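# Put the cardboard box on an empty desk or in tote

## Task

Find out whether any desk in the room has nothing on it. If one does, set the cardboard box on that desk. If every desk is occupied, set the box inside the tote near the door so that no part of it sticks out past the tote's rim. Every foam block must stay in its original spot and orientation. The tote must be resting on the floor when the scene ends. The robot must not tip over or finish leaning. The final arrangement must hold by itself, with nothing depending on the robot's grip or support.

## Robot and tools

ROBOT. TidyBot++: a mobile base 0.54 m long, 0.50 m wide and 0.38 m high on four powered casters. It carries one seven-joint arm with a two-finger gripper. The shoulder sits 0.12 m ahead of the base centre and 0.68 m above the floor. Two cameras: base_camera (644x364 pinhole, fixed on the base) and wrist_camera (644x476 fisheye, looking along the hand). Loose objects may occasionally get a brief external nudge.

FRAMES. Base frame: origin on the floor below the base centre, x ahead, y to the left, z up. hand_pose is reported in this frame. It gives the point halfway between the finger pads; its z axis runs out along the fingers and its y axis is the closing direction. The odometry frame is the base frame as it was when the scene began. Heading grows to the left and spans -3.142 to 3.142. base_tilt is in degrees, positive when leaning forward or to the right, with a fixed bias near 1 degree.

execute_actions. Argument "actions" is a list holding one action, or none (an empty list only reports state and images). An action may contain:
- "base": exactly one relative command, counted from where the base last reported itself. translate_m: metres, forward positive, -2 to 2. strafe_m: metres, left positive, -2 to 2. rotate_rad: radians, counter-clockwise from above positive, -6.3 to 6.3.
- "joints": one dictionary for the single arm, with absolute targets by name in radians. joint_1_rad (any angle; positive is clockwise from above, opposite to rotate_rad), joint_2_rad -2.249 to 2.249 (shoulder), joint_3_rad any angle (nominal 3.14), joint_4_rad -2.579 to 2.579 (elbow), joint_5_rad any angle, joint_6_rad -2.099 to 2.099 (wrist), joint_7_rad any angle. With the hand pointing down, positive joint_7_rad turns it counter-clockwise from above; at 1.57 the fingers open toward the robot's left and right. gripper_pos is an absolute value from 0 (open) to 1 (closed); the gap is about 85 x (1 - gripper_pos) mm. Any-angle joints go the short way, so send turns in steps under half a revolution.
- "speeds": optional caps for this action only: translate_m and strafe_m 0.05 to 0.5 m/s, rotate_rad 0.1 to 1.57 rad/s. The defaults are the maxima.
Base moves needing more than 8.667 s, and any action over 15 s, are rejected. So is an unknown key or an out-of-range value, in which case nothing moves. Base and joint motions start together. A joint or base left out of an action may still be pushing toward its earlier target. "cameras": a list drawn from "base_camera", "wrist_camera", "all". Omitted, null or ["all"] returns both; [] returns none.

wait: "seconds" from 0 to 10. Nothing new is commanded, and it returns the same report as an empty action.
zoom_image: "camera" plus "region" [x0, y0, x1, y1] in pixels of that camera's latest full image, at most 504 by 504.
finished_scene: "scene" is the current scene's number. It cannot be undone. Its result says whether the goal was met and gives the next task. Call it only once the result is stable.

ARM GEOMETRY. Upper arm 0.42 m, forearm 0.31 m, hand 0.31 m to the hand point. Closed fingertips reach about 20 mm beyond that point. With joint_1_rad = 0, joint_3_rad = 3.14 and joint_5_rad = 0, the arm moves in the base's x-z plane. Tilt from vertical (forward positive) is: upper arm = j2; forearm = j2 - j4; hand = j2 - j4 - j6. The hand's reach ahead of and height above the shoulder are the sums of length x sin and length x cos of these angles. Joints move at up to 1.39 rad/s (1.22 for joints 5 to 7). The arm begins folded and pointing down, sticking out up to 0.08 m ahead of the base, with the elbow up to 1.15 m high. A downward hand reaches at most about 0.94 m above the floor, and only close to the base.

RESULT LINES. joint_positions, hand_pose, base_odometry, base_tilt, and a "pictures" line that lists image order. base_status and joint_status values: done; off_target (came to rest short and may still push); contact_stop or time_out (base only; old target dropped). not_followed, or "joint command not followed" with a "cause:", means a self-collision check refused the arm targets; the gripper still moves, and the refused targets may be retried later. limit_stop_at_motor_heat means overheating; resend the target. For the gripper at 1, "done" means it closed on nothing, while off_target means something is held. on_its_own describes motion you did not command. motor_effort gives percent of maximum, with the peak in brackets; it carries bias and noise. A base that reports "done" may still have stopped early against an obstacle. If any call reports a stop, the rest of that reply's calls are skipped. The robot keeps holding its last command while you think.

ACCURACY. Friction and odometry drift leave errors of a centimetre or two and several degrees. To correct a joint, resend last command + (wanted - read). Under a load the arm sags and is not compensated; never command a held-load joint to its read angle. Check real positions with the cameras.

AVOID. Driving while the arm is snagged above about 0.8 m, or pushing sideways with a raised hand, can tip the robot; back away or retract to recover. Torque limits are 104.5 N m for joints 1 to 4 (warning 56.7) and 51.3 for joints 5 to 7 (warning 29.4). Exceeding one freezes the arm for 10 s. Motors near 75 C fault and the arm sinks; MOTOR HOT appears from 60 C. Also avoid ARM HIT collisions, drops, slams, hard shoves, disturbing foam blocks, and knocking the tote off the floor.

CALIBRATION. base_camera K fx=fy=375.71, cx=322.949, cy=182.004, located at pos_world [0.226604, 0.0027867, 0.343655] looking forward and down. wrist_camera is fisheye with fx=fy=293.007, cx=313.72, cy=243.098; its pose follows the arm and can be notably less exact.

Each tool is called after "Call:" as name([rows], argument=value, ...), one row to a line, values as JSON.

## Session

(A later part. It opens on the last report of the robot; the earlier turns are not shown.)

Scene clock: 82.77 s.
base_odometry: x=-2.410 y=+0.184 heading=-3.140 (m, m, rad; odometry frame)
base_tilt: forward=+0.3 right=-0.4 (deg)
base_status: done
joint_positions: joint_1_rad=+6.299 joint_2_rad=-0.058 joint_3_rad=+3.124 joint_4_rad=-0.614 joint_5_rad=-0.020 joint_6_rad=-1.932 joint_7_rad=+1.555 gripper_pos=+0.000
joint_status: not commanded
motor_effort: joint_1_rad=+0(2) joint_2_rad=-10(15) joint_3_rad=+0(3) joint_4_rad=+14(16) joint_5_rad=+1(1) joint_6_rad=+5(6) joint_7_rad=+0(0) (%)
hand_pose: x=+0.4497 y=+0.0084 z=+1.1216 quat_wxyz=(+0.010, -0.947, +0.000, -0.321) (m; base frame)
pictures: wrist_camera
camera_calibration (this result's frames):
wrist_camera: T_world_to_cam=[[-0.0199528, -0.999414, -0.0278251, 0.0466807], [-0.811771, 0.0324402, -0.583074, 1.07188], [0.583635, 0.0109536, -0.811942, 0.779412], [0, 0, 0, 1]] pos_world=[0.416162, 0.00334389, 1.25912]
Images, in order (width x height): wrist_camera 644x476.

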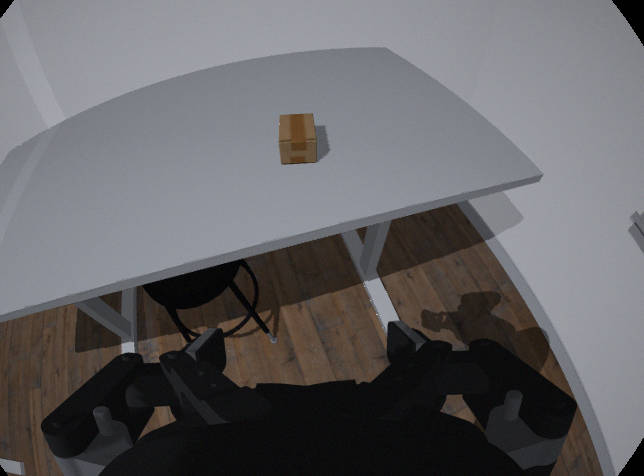

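Call:
finished_scene(scene=1)

The scene is finished: the task was done.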